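## Task

Same job with the orange rod banned instead: pick two rods other than orange whose lengths add up to the pink rod's 9 cm and lay them flat, end to end and straight, ends touching or almost. Build no other train, keep all remaining rods at least a rod-width clear of it, and finish with both grippers open and the arms withdrawn so nothing depends on the robot.

## Robot and tools

Robot. Two six-joint arms, left_arm and right_arm, each with a two-finger gripper. The shared scene frame has its origin on the table top midway between the arms, +x pointing out across the table, +z up; left_arm stands on the +y side (base near y +0.444) and right_arm on the -y side (base near y -0.560). The names are not image sides. Reported hand positions can be a little off, more when an arm reaches far.

Rod lengths by colour (cm): blue 1, magenta 2, grey 3, orange 4, lime 5, purple 6, red 7, green 8, pink 9, turquoise 10. Pairs making 9: blue+green, grey+purple, orange+lime, magenta+red; drop any pair containing the banned colour.

Gripper axes. Fingers point along the gripper's +z; they open and close along its y. end_effector_position is the spot between the pads when shut. Closed fingertips extend about 33 mm past it, open ones about 9 mm, and tips travel roughly 24 mm farther out while closing, so keep that clearance above the table.

Row layout (used by both moving tools): 18 numbers, each in [-1, 1], always for both arms. First nine are left_arm: dx, dy, dz, rx, ry, rz, position, force_limit, speed; the next nine are the same for right_arm. dx..rz are an offset, not a pose: a shift from the gripper's measured pose, expressed in that gripper's own axes; 1.0 equals 0.6 m of travel or 180 degrees of turn; rx, ry, rz form a single rotation vector. position: +1 fully open (140 mm), about -0.8 pads touching, -1 closes until blocked. force_limit: -1 about 14 N, 0 about 60 N, +1 about 107 N. speed (finger gap rate): -1 about 30 mm/s, 0 about 140, +1 about 250. A 0 in the finger slots is a real command, so to leave a gripper alone resend its previous three values.

execute_actions(actions): a list of actions; each action is a table of at most 15 rows, one row per 1/30 s step, 15 steps (0.5 s) per action; a short table repeats its final row. Every row in an action is measured from the pose at that action's start, not from the row before. For the first action of a call, that start is the last pose a result showed. Each step the command is clipped to 70 mm and 16 degrees from the current pose, so big offsets need several actions. An empty list just returns state and images.

move(target, speed, stop_force, blocking): target is one 18-number row; its offsets count from the pose in the latest result. Both grippers travel straight lines that finish together, 0.5 to 10 s long (cut off at 10 s). speed is m/s, 0.002 to 0.5, default 0.25; rotation up to twice that in rad/s. Paths ignore obstacles and the other arm. stop_force (20 to 80 N, shared) ends an arm's path when it senses that much added resistance; then use a very slow speed, and do not rely on it when the gripper rotates; leave it out when lifting off something. blocking=false returns after 0.5 s; check with wait(0), and no new motion is accepted until the end is reported. The move line reports done, off_target, moving, held, contact or fault, plus limits such as paced or held, and each gripper's remaining distance.

wait(seconds 0 to 10) lets time pass holding commands. stop brakes a running move. zoom_image(camera, region [x0, y0, x1, y1], max 504x504) enlarges part of the latest image; cameras: cam_head_left, cam_head_right, cam_high, cam_low, cam_left_wrist, cam_right_wrist. read_manual gives only licence texts. finished_scene(scene) ends scene 1 or 2 irreversibly and reports success.

Results. State lines give each gripper's position (m), quat_wxyz and velocities. To grasp, send position -1 and confirm object_status 2 (0 moving, 1 blocked while opening, 2 blocked while closing = holding, 3 reached target or pads met). position_measured runs in counts, 3 open to 230 shut. To squeeze harder, raise force_limit and nudge position, e.g. -1 to -0.98. 'Hand target' shows where the controller is driving; 'pose unreachable' means a clearance check altered the command.

Avoid: pressing hard into the table or rods with stiff arms (a small overshoot can fault), contact forces of 144 N or joint loads over limits (waist/shoulder 302, elbow 142, wrist joints 40 N m), which freeze the arm 10 s; arms colliding; dropping or flinging rods; anything leaving the table. Expect occasional tugs on held parts.

Each tool is called after "Call:" as name(argument=value, ...) on one line, values as JSON.

## Session

Call:
execute_actions(actions=[])

Scene clock: 0.00 s.
left_arm: end_effector_position=(+0.5436, +0.7021, +0.3906) position_measured=3 object_status=3 end_effector_quat_wxyz=(+0.016, -0.068, +0.777, +0.625) end_effector_velocity=(+0.001, -0.000, +0.000) end_effector_angular_velocity=(-0.001, -0.000, -0.001) | right_arm: end_effector_position=(+0.4043, -0.4300, +0.3527) position_measured=3 object_status=3 end_effector_quat_wxyz=(+0.341, +0.276, -0.582, +0.685) end_effector_velocity=(+0.000, -0.000, -0.000) end_effector_angular_velocity=(-0.001, -0.000, +0.000)
Joint positions: left_arm=[-0.385  0.076  2.078  1.245  1.659  3.973] | right_arm=[ 0.842  0.403  2.038 -0.992  2.209 -1.485]
Joint velocities: left_arm=[-0.     0.001 -0.001  0.    -0.001  0.001] | right_arm=[-0.     0.    -0.    -0.001  0.     0.   ]
Joint torques (N m, as the joint torque sensors report them, + toward a larger angle): no reading
Hand target (left_arm): +0.544, +0.702, +0.391; +0.016, -0.068, +0.777, +0.625
Hand target (right_arm): +0.404, -0.430, +0.353; +0.341, +0.276, -0.582, +0.685
camera_calibration (this result's frames):
cam_left_wrist: T_world_to_cam=[[-0.340353, 0.164953, 0.925716, -0.295851], [0.886395, -0.272255, 0.374409, -0.419967], [0.313791, 0.947981, -0.0535506, -0.629975], [0, 0, 0, 1]] pos_world=[0.469243, 0.531667, 0.397378]
cam_right_wrist: T_world_to_cam=[[-0.904054, -0.0900805, -0.417819, 0.479924], [0.384627, 0.254875, -0.887187, 0.270361], [0.18641, -0.962769, -0.195774, -0.240922], [0, 0, 0, 1]] pos_world=[0.374799, -0.257629, 0.393216]

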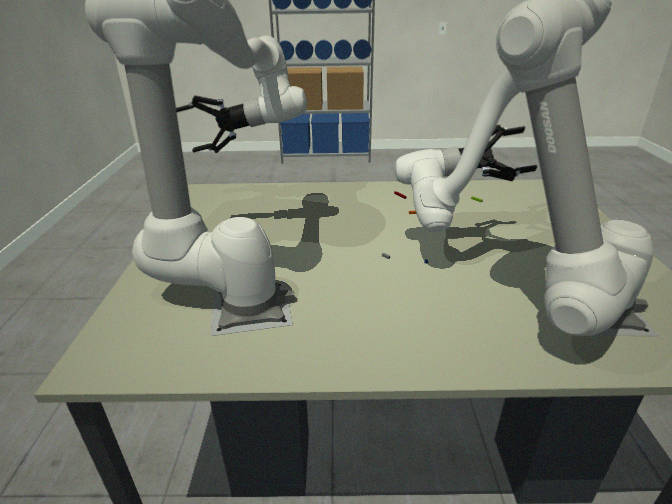

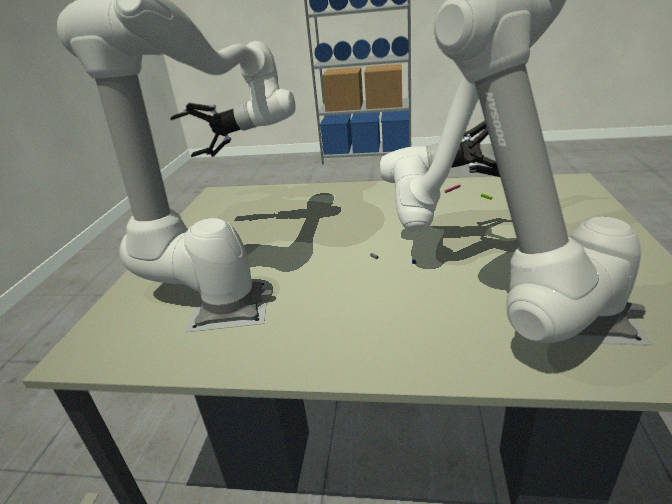

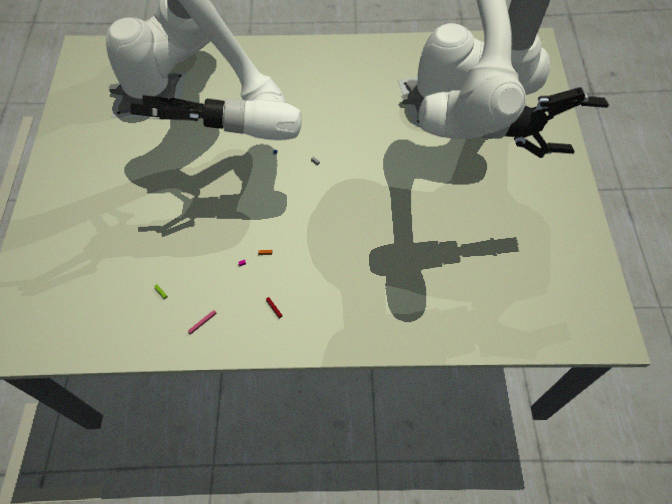

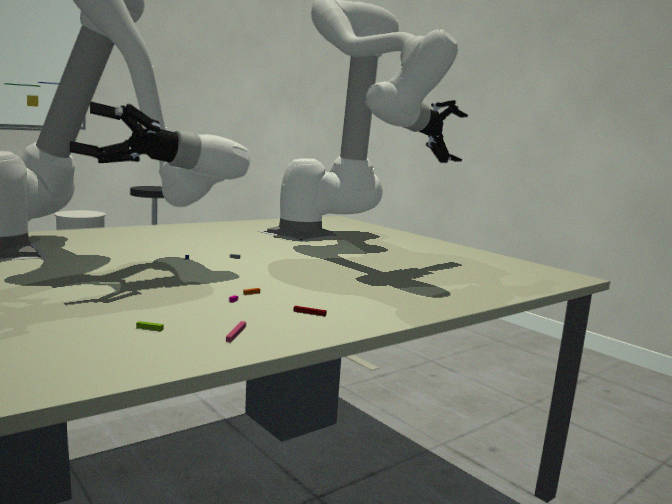

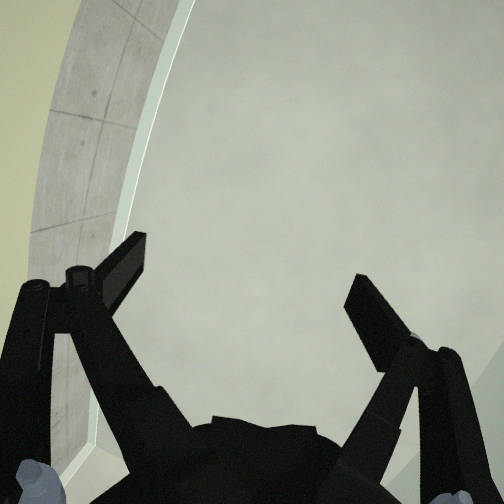

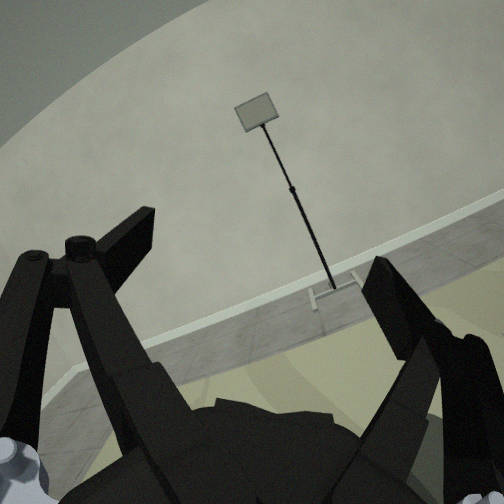

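Call:
move(target=[-0.252,-0.365,-0.80,0.4126,0.1298,-0.1029,-0.35,-0.5,0,0,0,0.55,0,0,0,1,0,0], speed=0.35)

Call:
zoom_image(camera="cam_high", region=[220,235,300,325])

Scene clock: 16.93 s.
left_arm: end_effector_position=(+0.7495, +0.2015, +0.2992) position_measured=173 object_status=3 end_effector_quat_wxyz=(-0.000, -0.275, +0.962, +0.000) end_effector_velocity=(+0.001, -0.001, -0.000) end_effector_angular_velocity=(-0.002, -0.004, +0.000) | right_arm: end_effector_position=(+0.3981, -0.7550, +0.4085) position_measured=3 object_status=3 end_effector_quat_wxyz=(+0.341, +0.276, -0.582, +0.685) end_effector_velocity=(-0.000, -0.001, +0.000) end_effector_angular_velocity=(+0.000, +0.000, -0.001)
Joint positions: left_arm=[-0.571  0.309  1.462 -0.     1.371  3.774] | right_arm=[ 0.285  0.065  2.355 -1.488  1.873 -1.637]
Joint velocities: left_arm=[ 0.     0.     0.    -0.    -0.004 -0.   ] | right_arm=[-0.002 -0.001  0.    -0.001 -0.001 -0.001]
Joint torques (N m, as the joint torque sensors report them, + toward a larger angle): left_arm=[  2.38 -67.64 -36.97   4.32   0.59   0.32] | right_arm=[ -0.44 -30.83 -22.63  -1.12   2.07  -0.41]
Hand target (left_arm): +0.750, +0.201, +0.299; -0.000, -0.275, +0.962, -0.000
Hand target (right_arm): +0.398, -0.755, +0.408; +0.341, +0.276, -0.582, +0.685
Off the commanded pose (left_arm): 0.001 m, 0 deg.
Off the commanded pose (right_arm): 0.001 m, 0 deg.
move: done
camera_calibration (this result's frames):
cam_left_wrist: T_world_to_cam=[[-0.703036, 0.710876, 0.0198692, 0.37418], [0.657148, 0.638714, 0.400251, -0.724012], [0.271838, 0.294448, -0.91619, 0.196285], [0, 0, 0, 1]] pos_world=[0.685488, 0.138645, 0.462186]
cam_right_wrist: T_world_to_cam=[[-0.904229, -0.089779, -0.417505, 0.468486], [0.384348, 0.255041, -0.88726, 0.405382], [0.186138, -0.962753, -0.196109, -0.541547], [0, 0, 0, 1]] pos_world=[0.368614, -0.582705, 0.449072]

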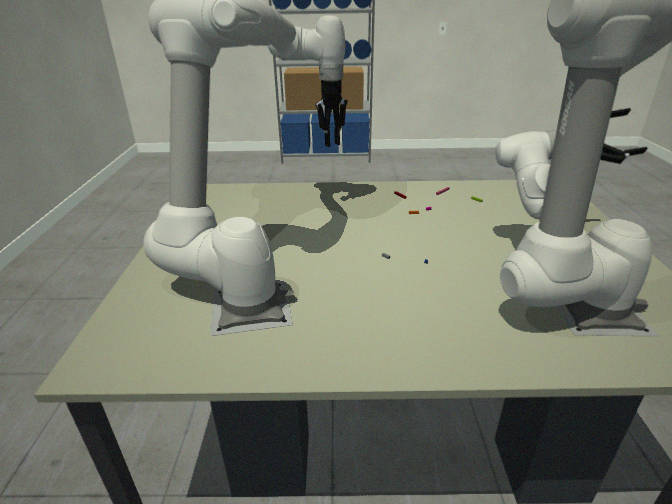

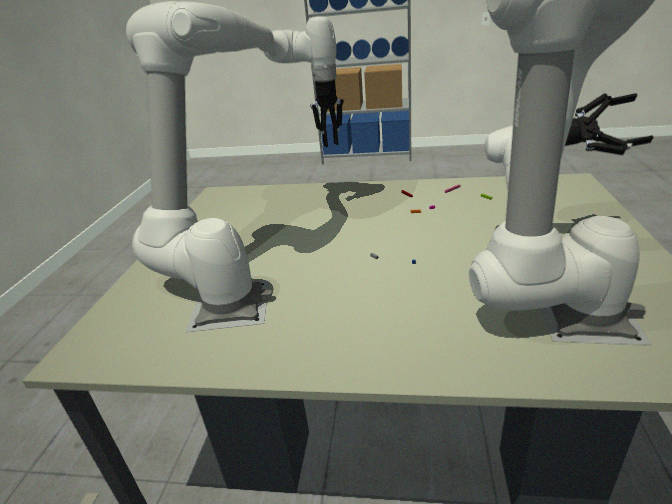

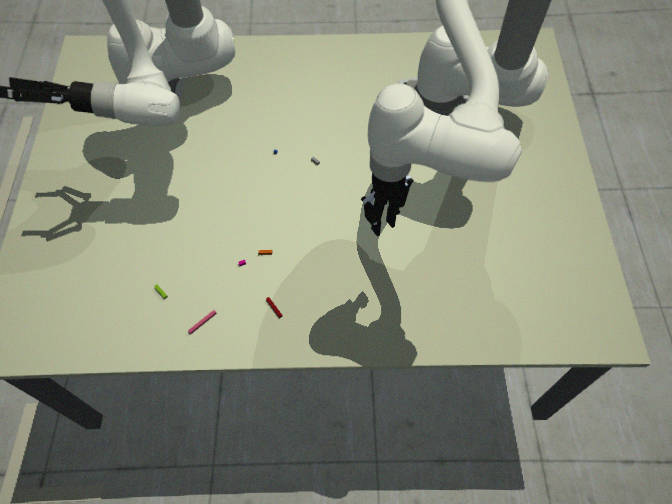

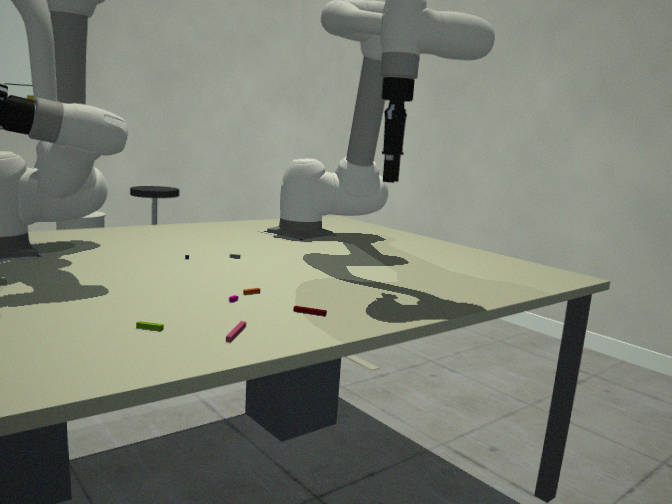

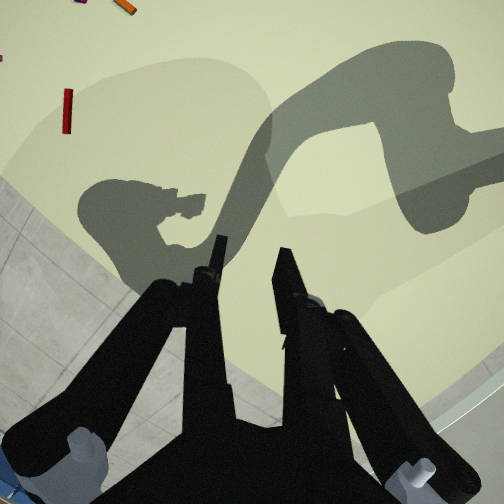

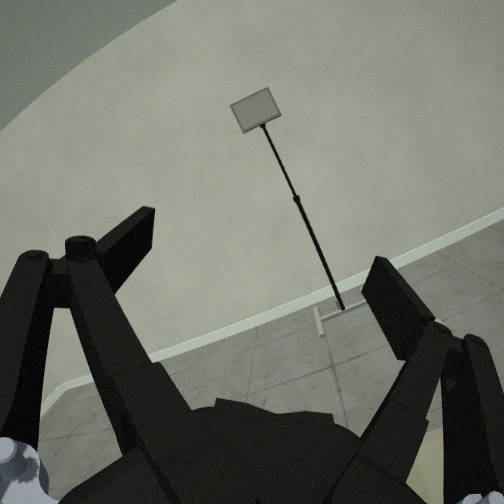

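Region (220, 235, 300, 325) of cam_high's 672x504 image, scaled by 5.600, with more detail than that image has.

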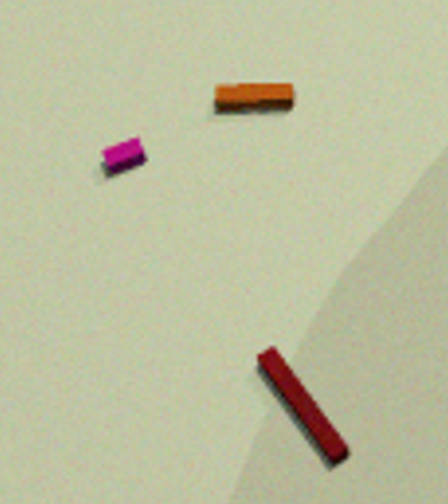

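Call:
move(target=[0.122,-0.507,0.36,0,0,0,-0.35,-0.5,0,0,0,0,0,0,0,1,0,0], speed=0.3)

Scene clock: 23.90 s.
left_arm: end_effector_position=(+0.8484, -0.0952, +0.0831) position_measured=173 object_status=3 end_effector_quat_wxyz=(-0.000, -0.275, +0.961, +0.000) end_effector_velocity=(+0.002, -0.001, +0.001) end_effector_angular_velocity=(-0.000, -0.003, +0.000) | right_arm: end_effector_position=(+0.3981, -0.7551, +0.4085) position_measured=3 object_status=3 end_effector_quat_wxyz=(+0.341, +0.276, -0.582, +0.685) end_effector_velocity=(+0.000, +0.000, -0.001) end_effector_angular_velocity=(-0.001, +0.002, -0.001)
Joint positions: left_arm=[-0.821  0.77   1.132 -0.     1.24   3.524] | right_arm=[ 0.285  0.065  2.355 -1.488  1.873 -1.637]
Joint velocities: left_arm=[-0.     0.002 -0.005  0.001  0.001 -0.001] | right_arm=[ 0.     0.002 -0.     0.     0.     0.   ]
Joint torques (N m, as the joint torque sensors report them, + toward a larger angle): left_arm=[   2.3  -107.24  -35.57    4.09    0.58    0.22] | right_arm=[  0.49 -32.29 -23.38  -1.39   2.26  -0.28]
Hand target (left_arm): +0.848, -0.095, +0.083; -0.000, -0.275, +0.962, +0.000
Hand target (right_arm): +0.398, -0.755, +0.408; +0.341, +0.276, -0.582, +0.685
Off the commanded pose (left_arm): 0.000 m, 0 deg.
Off the commanded pose (right_arm): 0.000 m, 0 deg.
move: done
camera_calibration (this result's frames):
cam_left_wrist: T_world_to_cam=[[-0.703115, 0.710797, 0.0199249, 0.658972], [0.657061, 0.638736, 0.400359, -0.512957], [0.271848, 0.29459, -0.916142, 0.0588239], [0, 0, 0, 1]] pos_world=[0.784386, -0.15808, 0.246128]
cam_right_wrist: T_world_to_cam=[[-0.904241, -0.0897817, -0.417477, 0.468473], [0.384315, 0.255065, -0.887268, 0.405412], [0.186144, -0.962747, -0.196136, -0.541538], [0, 0, 0, 1]] pos_world=[0.368611, -0.582709, 0.449071]

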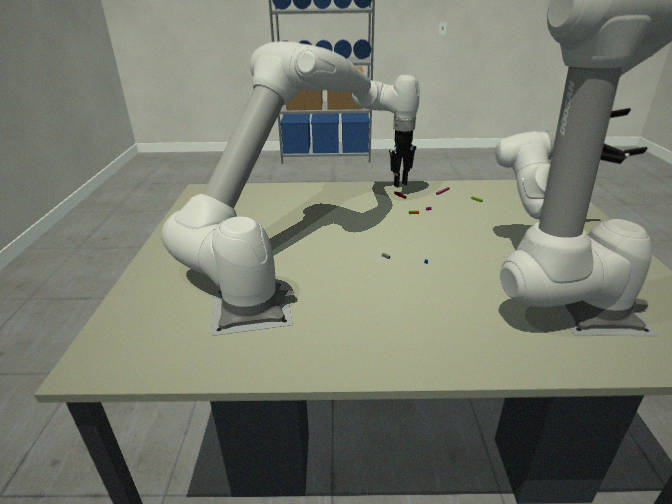

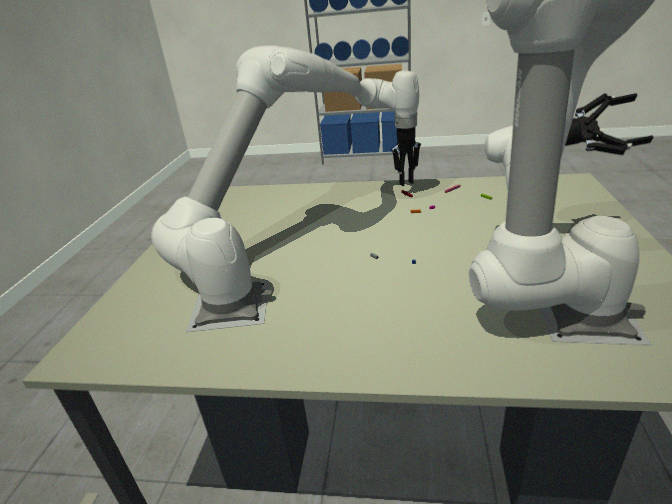

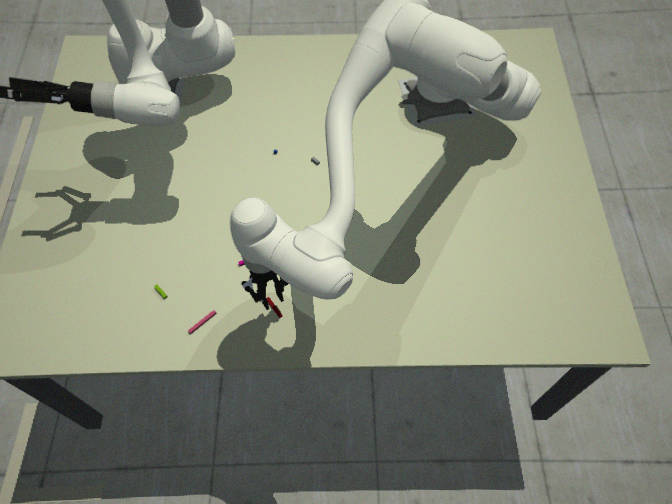

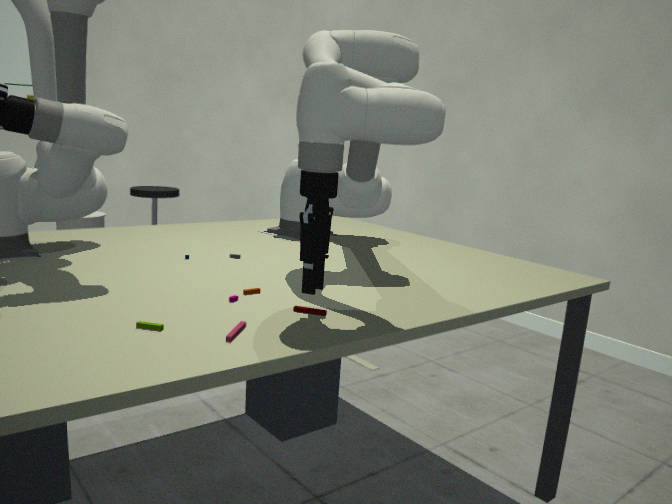

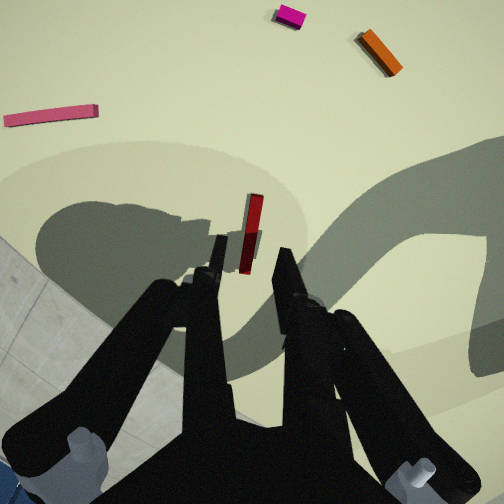

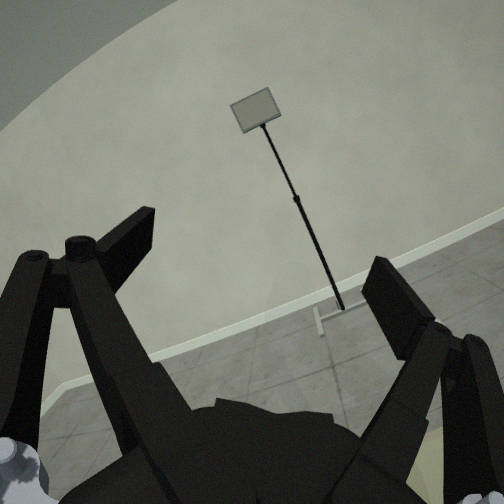

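Call:
move(target=[0,0.005,0.0765,0,0,-0.02,-0.35,-0.5,0,0,0,0,0,0,0,1,0,0], speed=0.04)

Call:
execute_actions(actions=[[[0,0,0,0,0,0,-1,-0.5,-0.5,0,0,0,0,0,0,1,0,0]]])

Call:
zoom_image(camera="cam_low", region=[270,260,350,330])

Scene clock: 33.00 s.
left_arm: end_effector_position=(+0.8468, -0.0926, +0.0373) position_measured=173 object_status=3 end_effector_quat_wxyz=(-0.000, -0.305, +0.952, +0.000) end_effector_velocity=(+0.001, -0.000, -0.001) end_effector_angular_velocity=(-0.001, -0.001, +0.001) | right_arm: end_effector_position=(+0.3981, -0.7551, +0.4085) position_measured=3 object_status=3 end_effector_quat_wxyz=(+0.341, +0.276, -0.582, +0.685) end_effector_velocity=(-0.000, +0.000, +0.000) end_effector_angular_velocity=(+0.000, -0.001, +0.000)
Joint positions: left_arm=[-0.82   0.795  1.175 -0.     1.172  3.462] | right_arm=[ 0.285  0.065  2.355 -1.488  1.873 -1.637]
Joint velocities: left_arm=[ 0.     0.001 -0.001  0.    -0.002 -0.   ] | right_arm=[ 0.001 -0.001  0.     0.     0.     0.   ]
Joint torques (N m, as the joint torque sensors report them, + toward a larger angle): left_arm=[   3.01 -108.22  -33.85    3.97    0.09    0.3 ] | right_arm=[  1.04 -30.35 -22.47  -1.21   2.25  -0.59]
Hand target (left_arm): +0.847, -0.093, +0.037; -0.000, -0.305, +0.952, +0.000
Hand target (right_arm): +0.398, -0.755, +0.408; +0.341, +0.276, -0.582, +0.685
Off the commanded pose (left_arm): 0.000 m, 0 deg.
Off the commanded pose (right_arm): 0.000 m, 0 deg.
move: done
camera_calibration (this result's frames):
cam_left_wrist: T_world_to_cam=[[-0.746311, 0.665299, 0.0199307, 0.689373], [0.615701, 0.67868, 0.400382, -0.456492], [0.252847, 0.311081, -0.916132, 0.0341309], [0, 0, 0, 1]] pos_world=[0.786919, -0.159444, 0.2003]
cam_right_wrist: T_world_to_cam=[[-0.904234, -0.08978, -0.417493, 0.468477], [0.384336, 0.255038, -0.887266, 0.405385], [0.186135, -0.962754, -0.196109, -0.541547], [0, 0, 0, 1]] pos_world=[0.36861, -0.582706, 0.449068]

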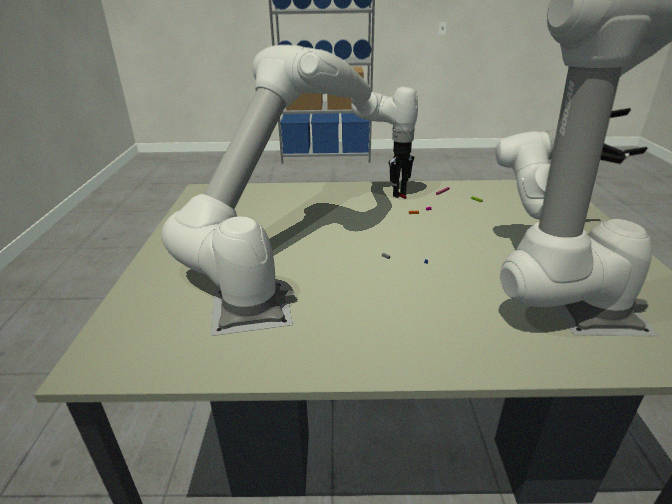

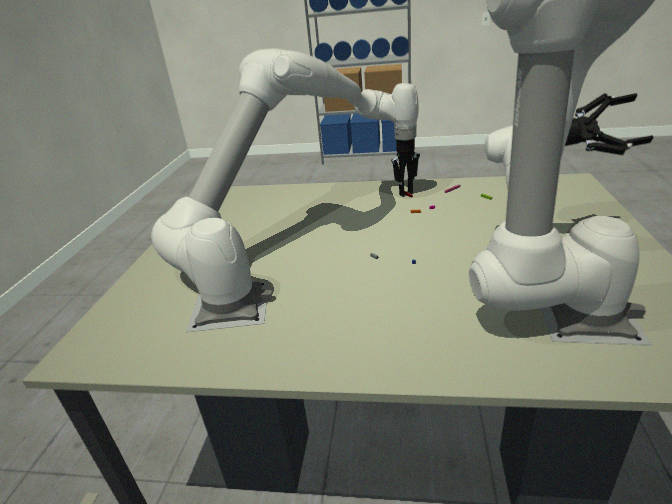

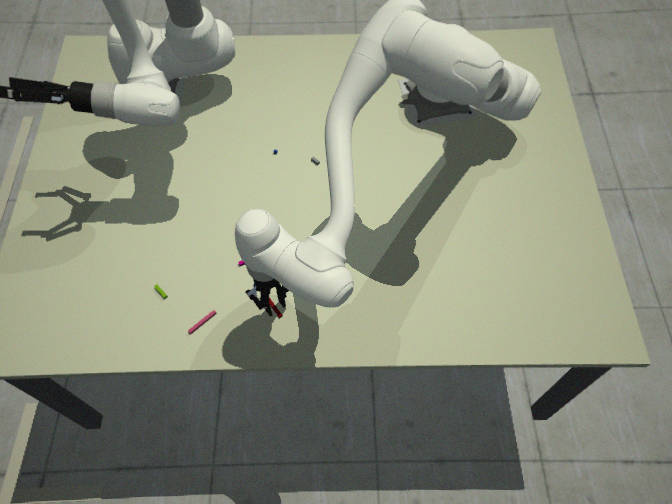

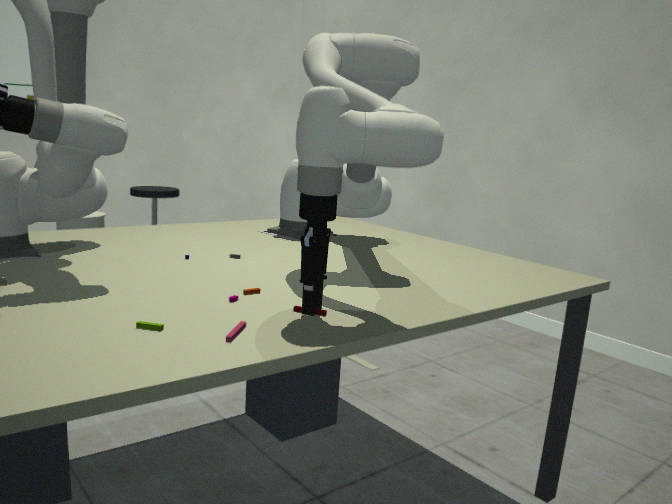

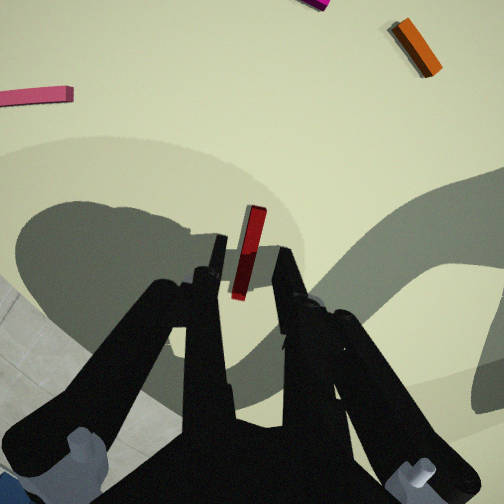

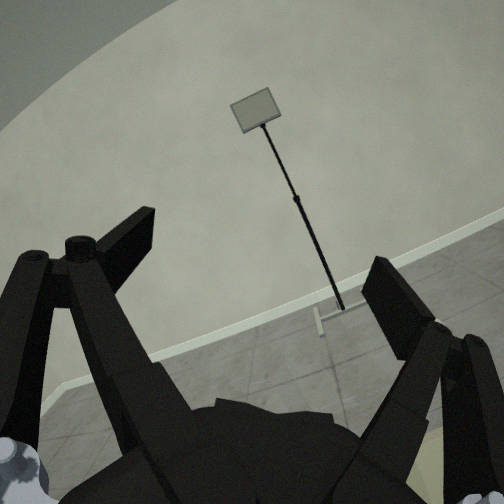

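Scene clock: 33.50 s.
left_arm: end_effector_position=(+0.8468, -0.0926, +0.0373) position_measured=218 object_status=0 end_effector_quat_wxyz=(-0.000, -0.305, +0.952, +0.000) end_effector_velocity=(-0.001, -0.000, -0.001) end_effector_angular_velocity=(-0.000, +0.001, +0.000) | right_arm: end_effector_position=(+0.3981, -0.7551, +0.4085) position_measured=3 object_status=3 end_effector_quat_wxyz=(+0.341, +0.276, -0.582, +0.685) end_effector_velocity=(-0.000, +0.000, +0.000) end_effector_angular_velocity=(+0.001, -0.001, -0.000)
Joint positions: left_arm=[-0.82   0.795  1.175 -0.     1.172  3.462] | right_arm=[ 0.285  0.065  2.355 -1.488  1.873 -1.637]
Joint velocities: left_arm=[-0.     0.001  0.001 -0.001 -0.    -0.   ] | right_arm=[ 0.    -0.001 -0.     0.001 -0.     0.   ]
Joint torques (N m, as the joint torque sensors report them, + toward a larger angle): left_arm=[   1.54 -103.63  -32.19    4.03    0.39    0.26] | right_arm=[  1.23 -30.29 -22.45  -1.17   2.36  -0.39]
Hand target (left_arm): +0.847, -0.093, +0.037; -0.000, -0.305, +0.952, +0.000
Hand target (right_arm): +0.398, -0.755, +0.408; +0.341, +0.276, -0.582, +0.685
Off the commanded pose (left_arm): 0.000 m, 0 deg.
Off the commanded pose (right_arm): 0.000 m, 0 deg.
camera_calibration (this result's frames):
cam_left_wrist: T_world_to_cam=[[-0.746336, 0.665271, 0.0199291, 0.689389], [0.615676, 0.678703, 0.400382, -0.456461], [0.252837, 0.311089, -0.916131, 0.0341175], [0, 0, 0, 1]] pos_world=[0.786921, -0.159443, 0.200276]
cam_right_wrist: T_world_to_cam=[[-0.904234, -0.0897804, -0.417493, 0.468477], [0.384336, 0.255038, -0.887266, 0.405385], [0.186136, -0.962754, -0.196108, -0.541548], [0, 0, 0, 1]] pos_world=[0.36861, -0.582706, 0.449068]

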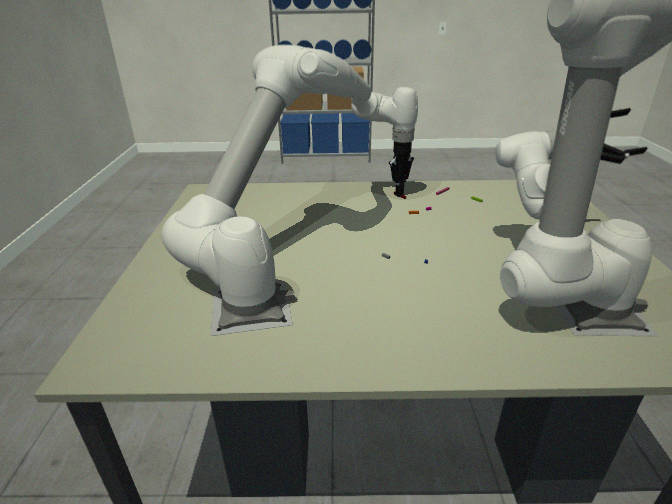

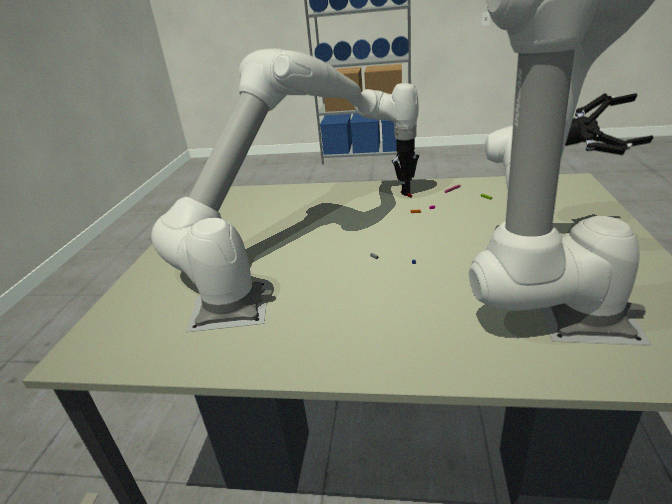

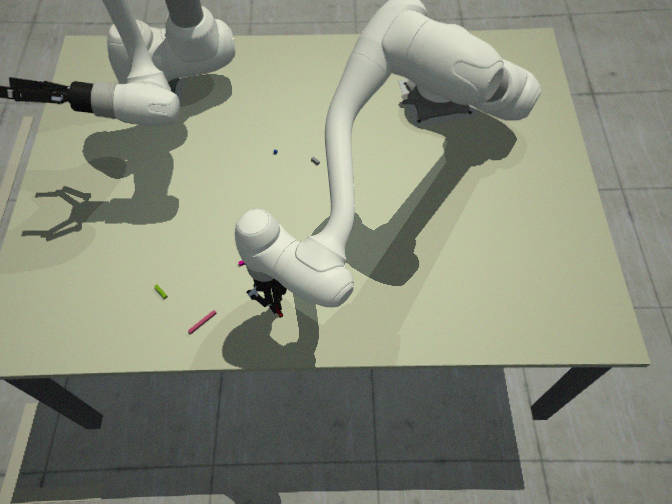

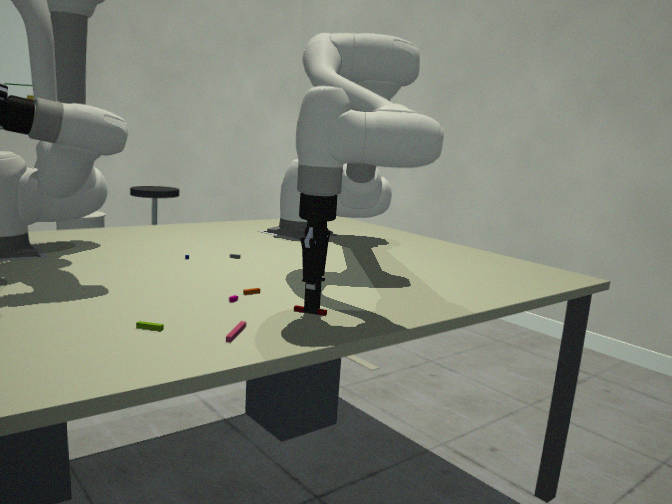

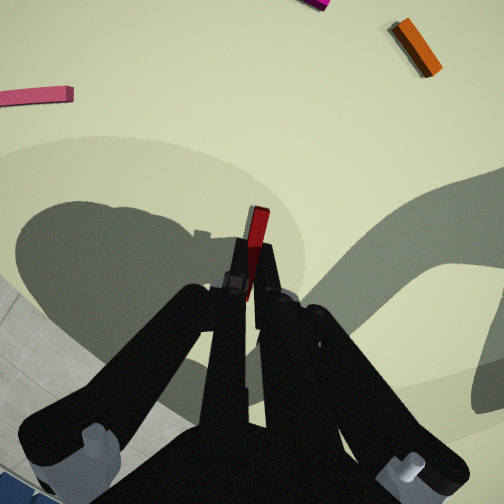

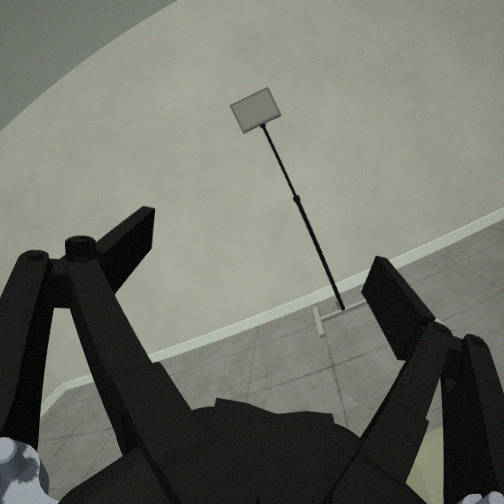

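Region (270, 260, 350, 330) of cam_low's 672x504 image, scaled by 6.300, with more detail than that image has; it fills the top 441 rows of this view, and the rest is white.

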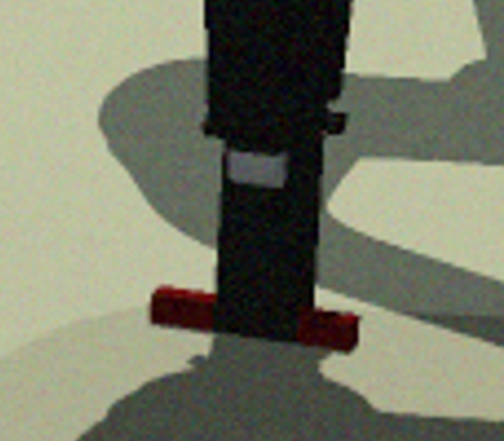

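Call:
move(target=[0,0,-0.03,0,0,0,-1,-0.5,-0.5,0,0,0,0,0,0,1,0,0], speed=0.08)

Call:
move(target=[0.314,-0.092,0.015,0,0,0.57,-1,-0.5,-0.5,0,0,0,0,0,0,1,0,0], speed=0.35)

Call:
zoom_image(camera="cam_left_wrist", region=[190,120,330,260])

Call:
zoom_image(camera="cam_low", region=[180,260,270,330])

Scene clock: 40.67 s.
left_arm: end_effector_position=(+0.8468, -0.0926, +0.0552) position_measured=218 object_status=2 end_effector_quat_wxyz=(-0.000, -0.305, +0.952, +0.000) end_effector_velocity=(+0.000, -0.000, +0.001) end_effector_angular_velocity=(-0.000, -0.000, -0.000) | right_arm: end_effector_position=(+0.3981, -0.7551, +0.4085) position_measured=3 object_status=3 end_effector_quat_wxyz=(+0.341, +0.276, -0.582, +0.685) end_effector_velocity=(-0.000, -0.000, -0.000) end_effector_angular_velocity=(+0.000, +0.001, -0.001)
Joint positions: left_arm=[-0.82   0.783  1.162 -0.     1.197  3.462] | right_arm=[ 0.285  0.065  2.355 -1.488  1.873 -1.637]
Joint velocities: left_arm=[ 0.     0.    -0.002 -0.     0.001  0.   ] | right_arm=[-0.     0.001  0.     0.001  0.    -0.   ]
Joint torques (N m, as the joint torque sensors report them, + toward a larger angle): left_arm=[   2.35 -106.7   -34.32    4.06    0.66    0.43] | right_arm=[  1.78 -29.5  -23.42  -1.14   2.17  -0.61]
Hand target (left_arm): +0.847, -0.093, +0.055; -0.000, -0.305, +0.952, +0.000
Hand target (right_arm): +0.398, -0.755, +0.408; +0.341, +0.276, -0.582, +0.685
Off the commanded pose (left_arm): 0.000 m, 0 deg.
Off the commanded pose (right_arm): 0.000 m, 0 deg.
move: done
camera_calibration (this result's frames):
cam_left_wrist: T_world_to_cam=[[-0.746309, 0.665301, 0.0199531, 0.68899], [0.615711, 0.678673, 0.400378, -0.463651], [0.25283, 0.311091, -0.916133, 0.0505093], [0, 0, 0, 1]] pos_world=[0.786904, -0.159431, 0.218161]
cam_right_wrist: T_world_to_cam=[[-0.904234, -0.0897802, -0.417493, 0.468477], [0.384336, 0.255038, -0.887266, 0.405385], [0.186136, -0.962754, -0.196108, -0.541548], [0, 0, 0, 1]] pos_world=[0.36861, -0.582706, 0.449068]

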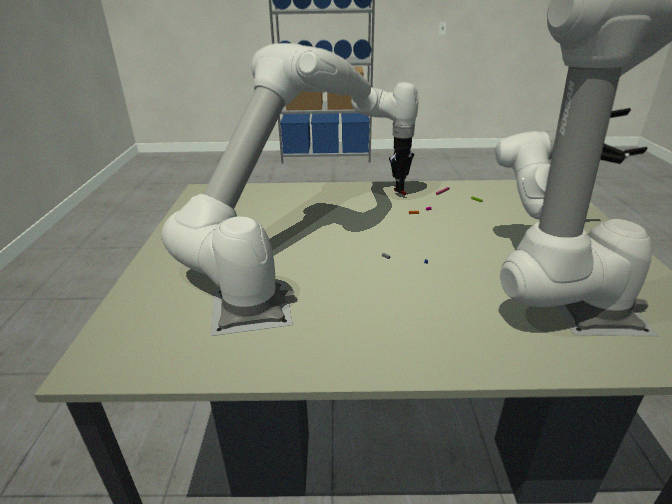

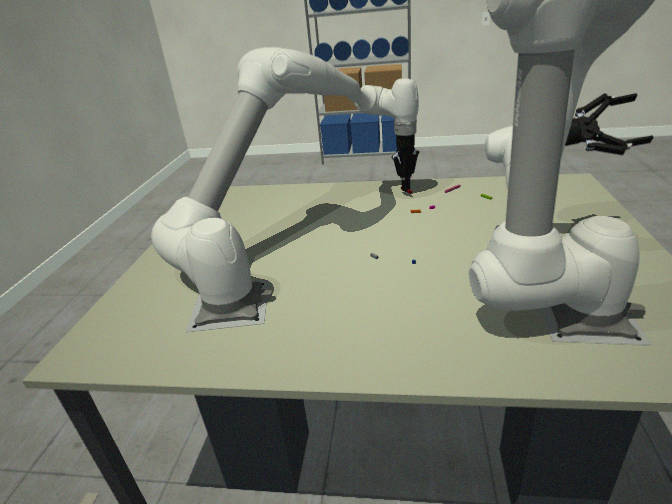

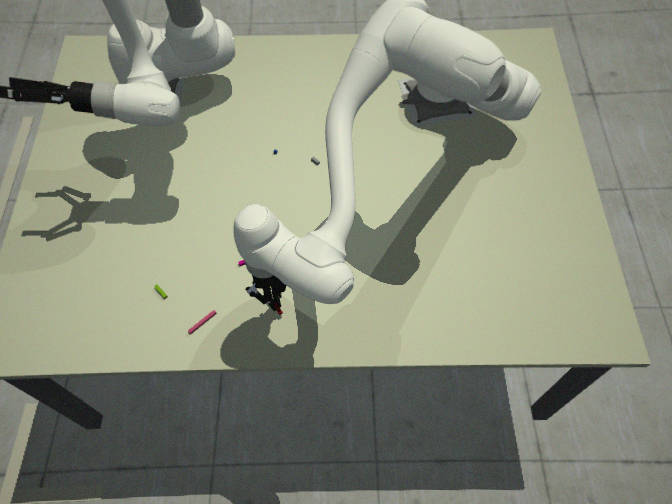

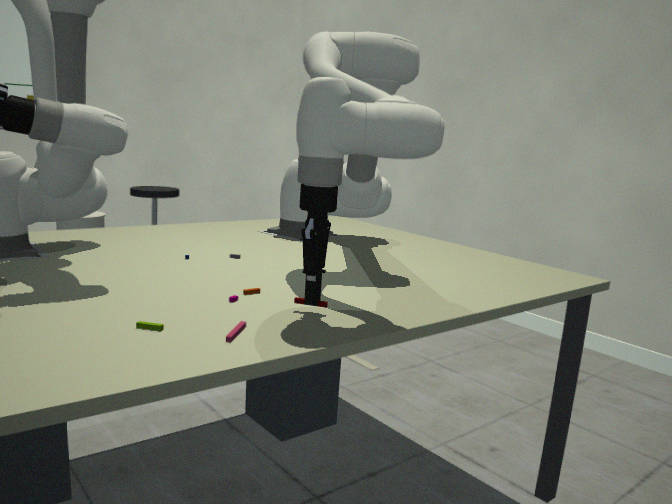

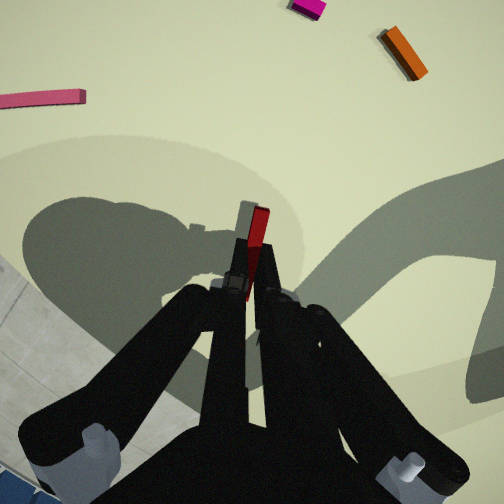

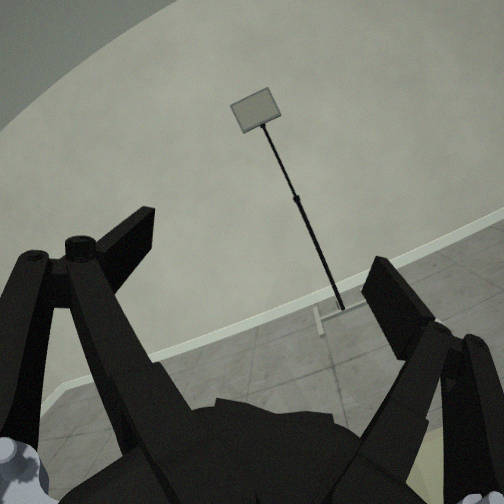

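Scene clock: 43.67 s.
left_arm: end_effector_position=(+0.7256, -0.2470, +0.0461) position_measured=218 object_status=2 end_effector_quat_wxyz=(-0.000, +0.552, +0.834, -0.000) end_effector_velocity=(-0.001, -0.001, -0.000) end_effector_angular_velocity=(+0.000, +0.001, -0.008) | right_arm: end_effector_position=(+0.3981, -0.7551, +0.4085) position_measured=3 object_status=3 end_effector_quat_wxyz=(+0.341, +0.276, -0.582, +0.685) end_effector_velocity=(-0.000, +0.000, +0.001) end_effector_angular_velocity=(-0.000, -0.002, +0.001)
Joint positions: left_arm=[-1.024  0.799  1.15  -0.     1.193  5.048] | right_arm=[ 0.285  0.065  2.355 -1.488  1.873 -1.637]
Joint velocities: left_arm=[-0.001  0.    -0.    -0.001  0.001  0.008] | right_arm=[ 0.    -0.002  0.    -0.001 -0.    -0.   ]
Joint torques (N m, as the joint torque sensors report them, + toward a larger angle): left_arm=[   2.12 -109.35  -35.04    4.05    0.47    0.2 ] | right_arm=[ -0.77 -29.36 -22.23  -1.28   2.27  -0.29]
Hand target (left_arm): +0.726, -0.247, +0.046; -0.000, +0.553, +0.833, -0.000
Hand target (right_arm): +0.398, -0.755, +0.408; +0.341, +0.276, -0.582, +0.685
Off the commanded pose (left_arm): 0.000 m, 0 deg.
Off the commanded pose (right_arm): 0.000 m, 0 deg.
move: done
camera_calibration (this result's frames):
cam_left_wrist: T_world_to_cam=[[0.811791, 0.583623, 0.0194874, -0.449322], [0.528582, -0.748596, 0.400256, -0.56995], [0.248187, -0.314623, -0.916196, -0.0303162], [0, 0, 0, 1]] pos_world=[0.673545, -0.173966, 0.209107]
cam_right_wrist: T_world_to_cam=[[-0.904234, -0.0897801, -0.417493, 0.468477], [0.384336, 0.255038, -0.887266, 0.405385], [0.186135, -0.962754, -0.196108, -0.541547], [0, 0, 0, 1]] pos_world=[0.36861, -0.582706, 0.449068]

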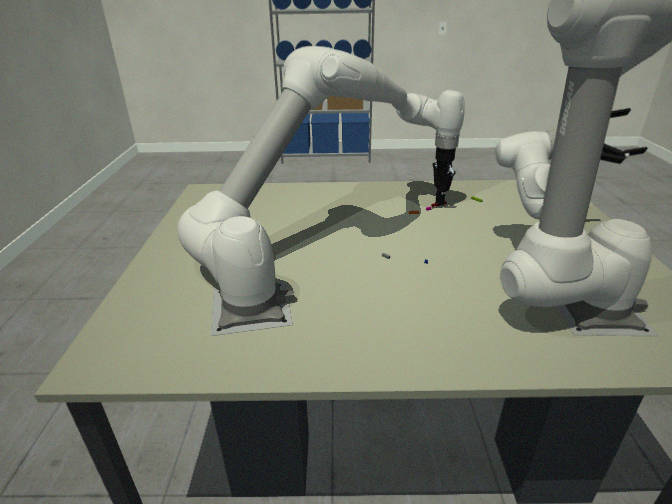

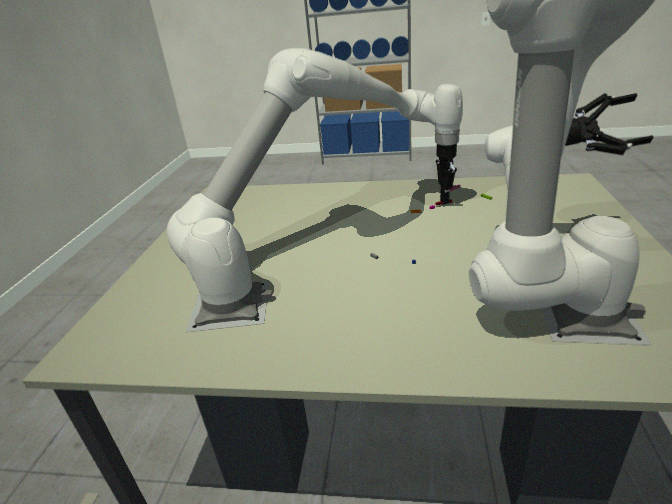

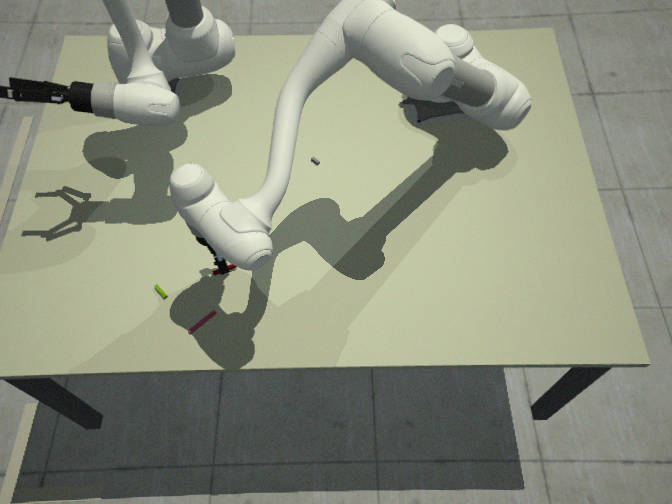

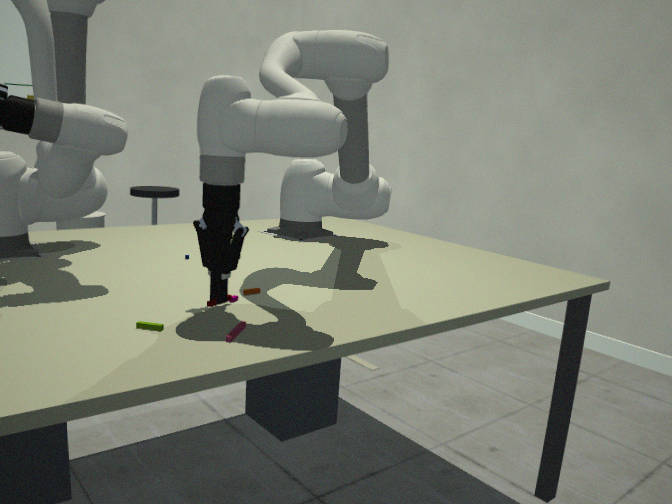

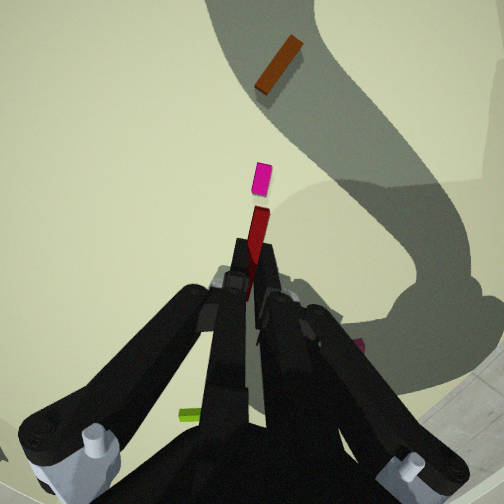

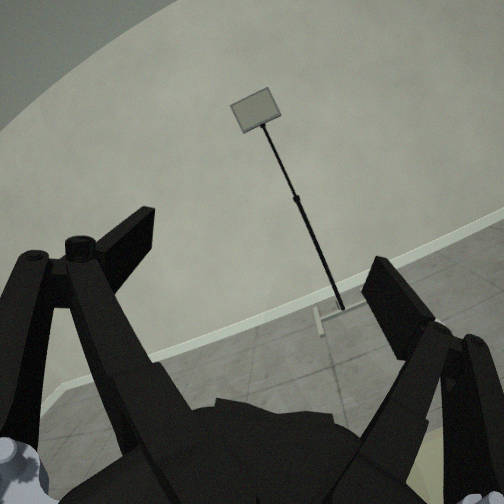

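Region (190, 120, 330, 260) of cam_left_wrist's 504x504 image, scaled by 3.600, with more detail than that image has.

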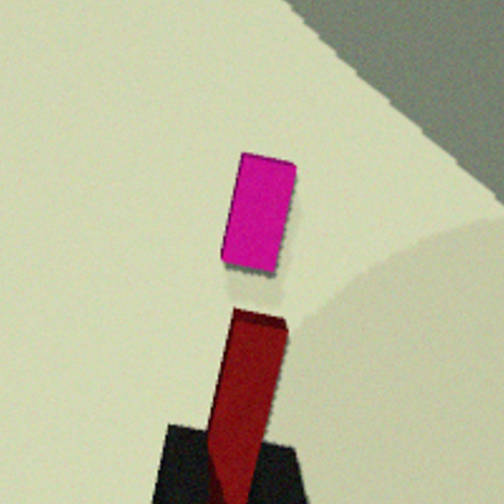

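Region (180, 260, 270, 330) of cam_low's 672x504 image, scaled by 5.600, with more detail than that image has.

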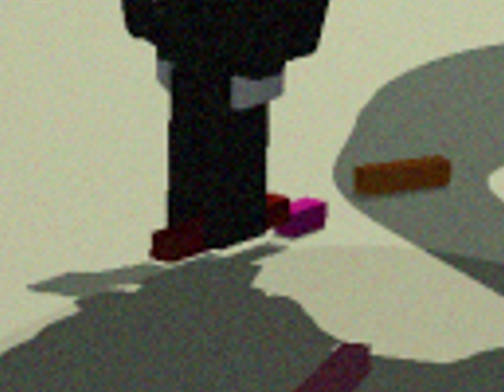

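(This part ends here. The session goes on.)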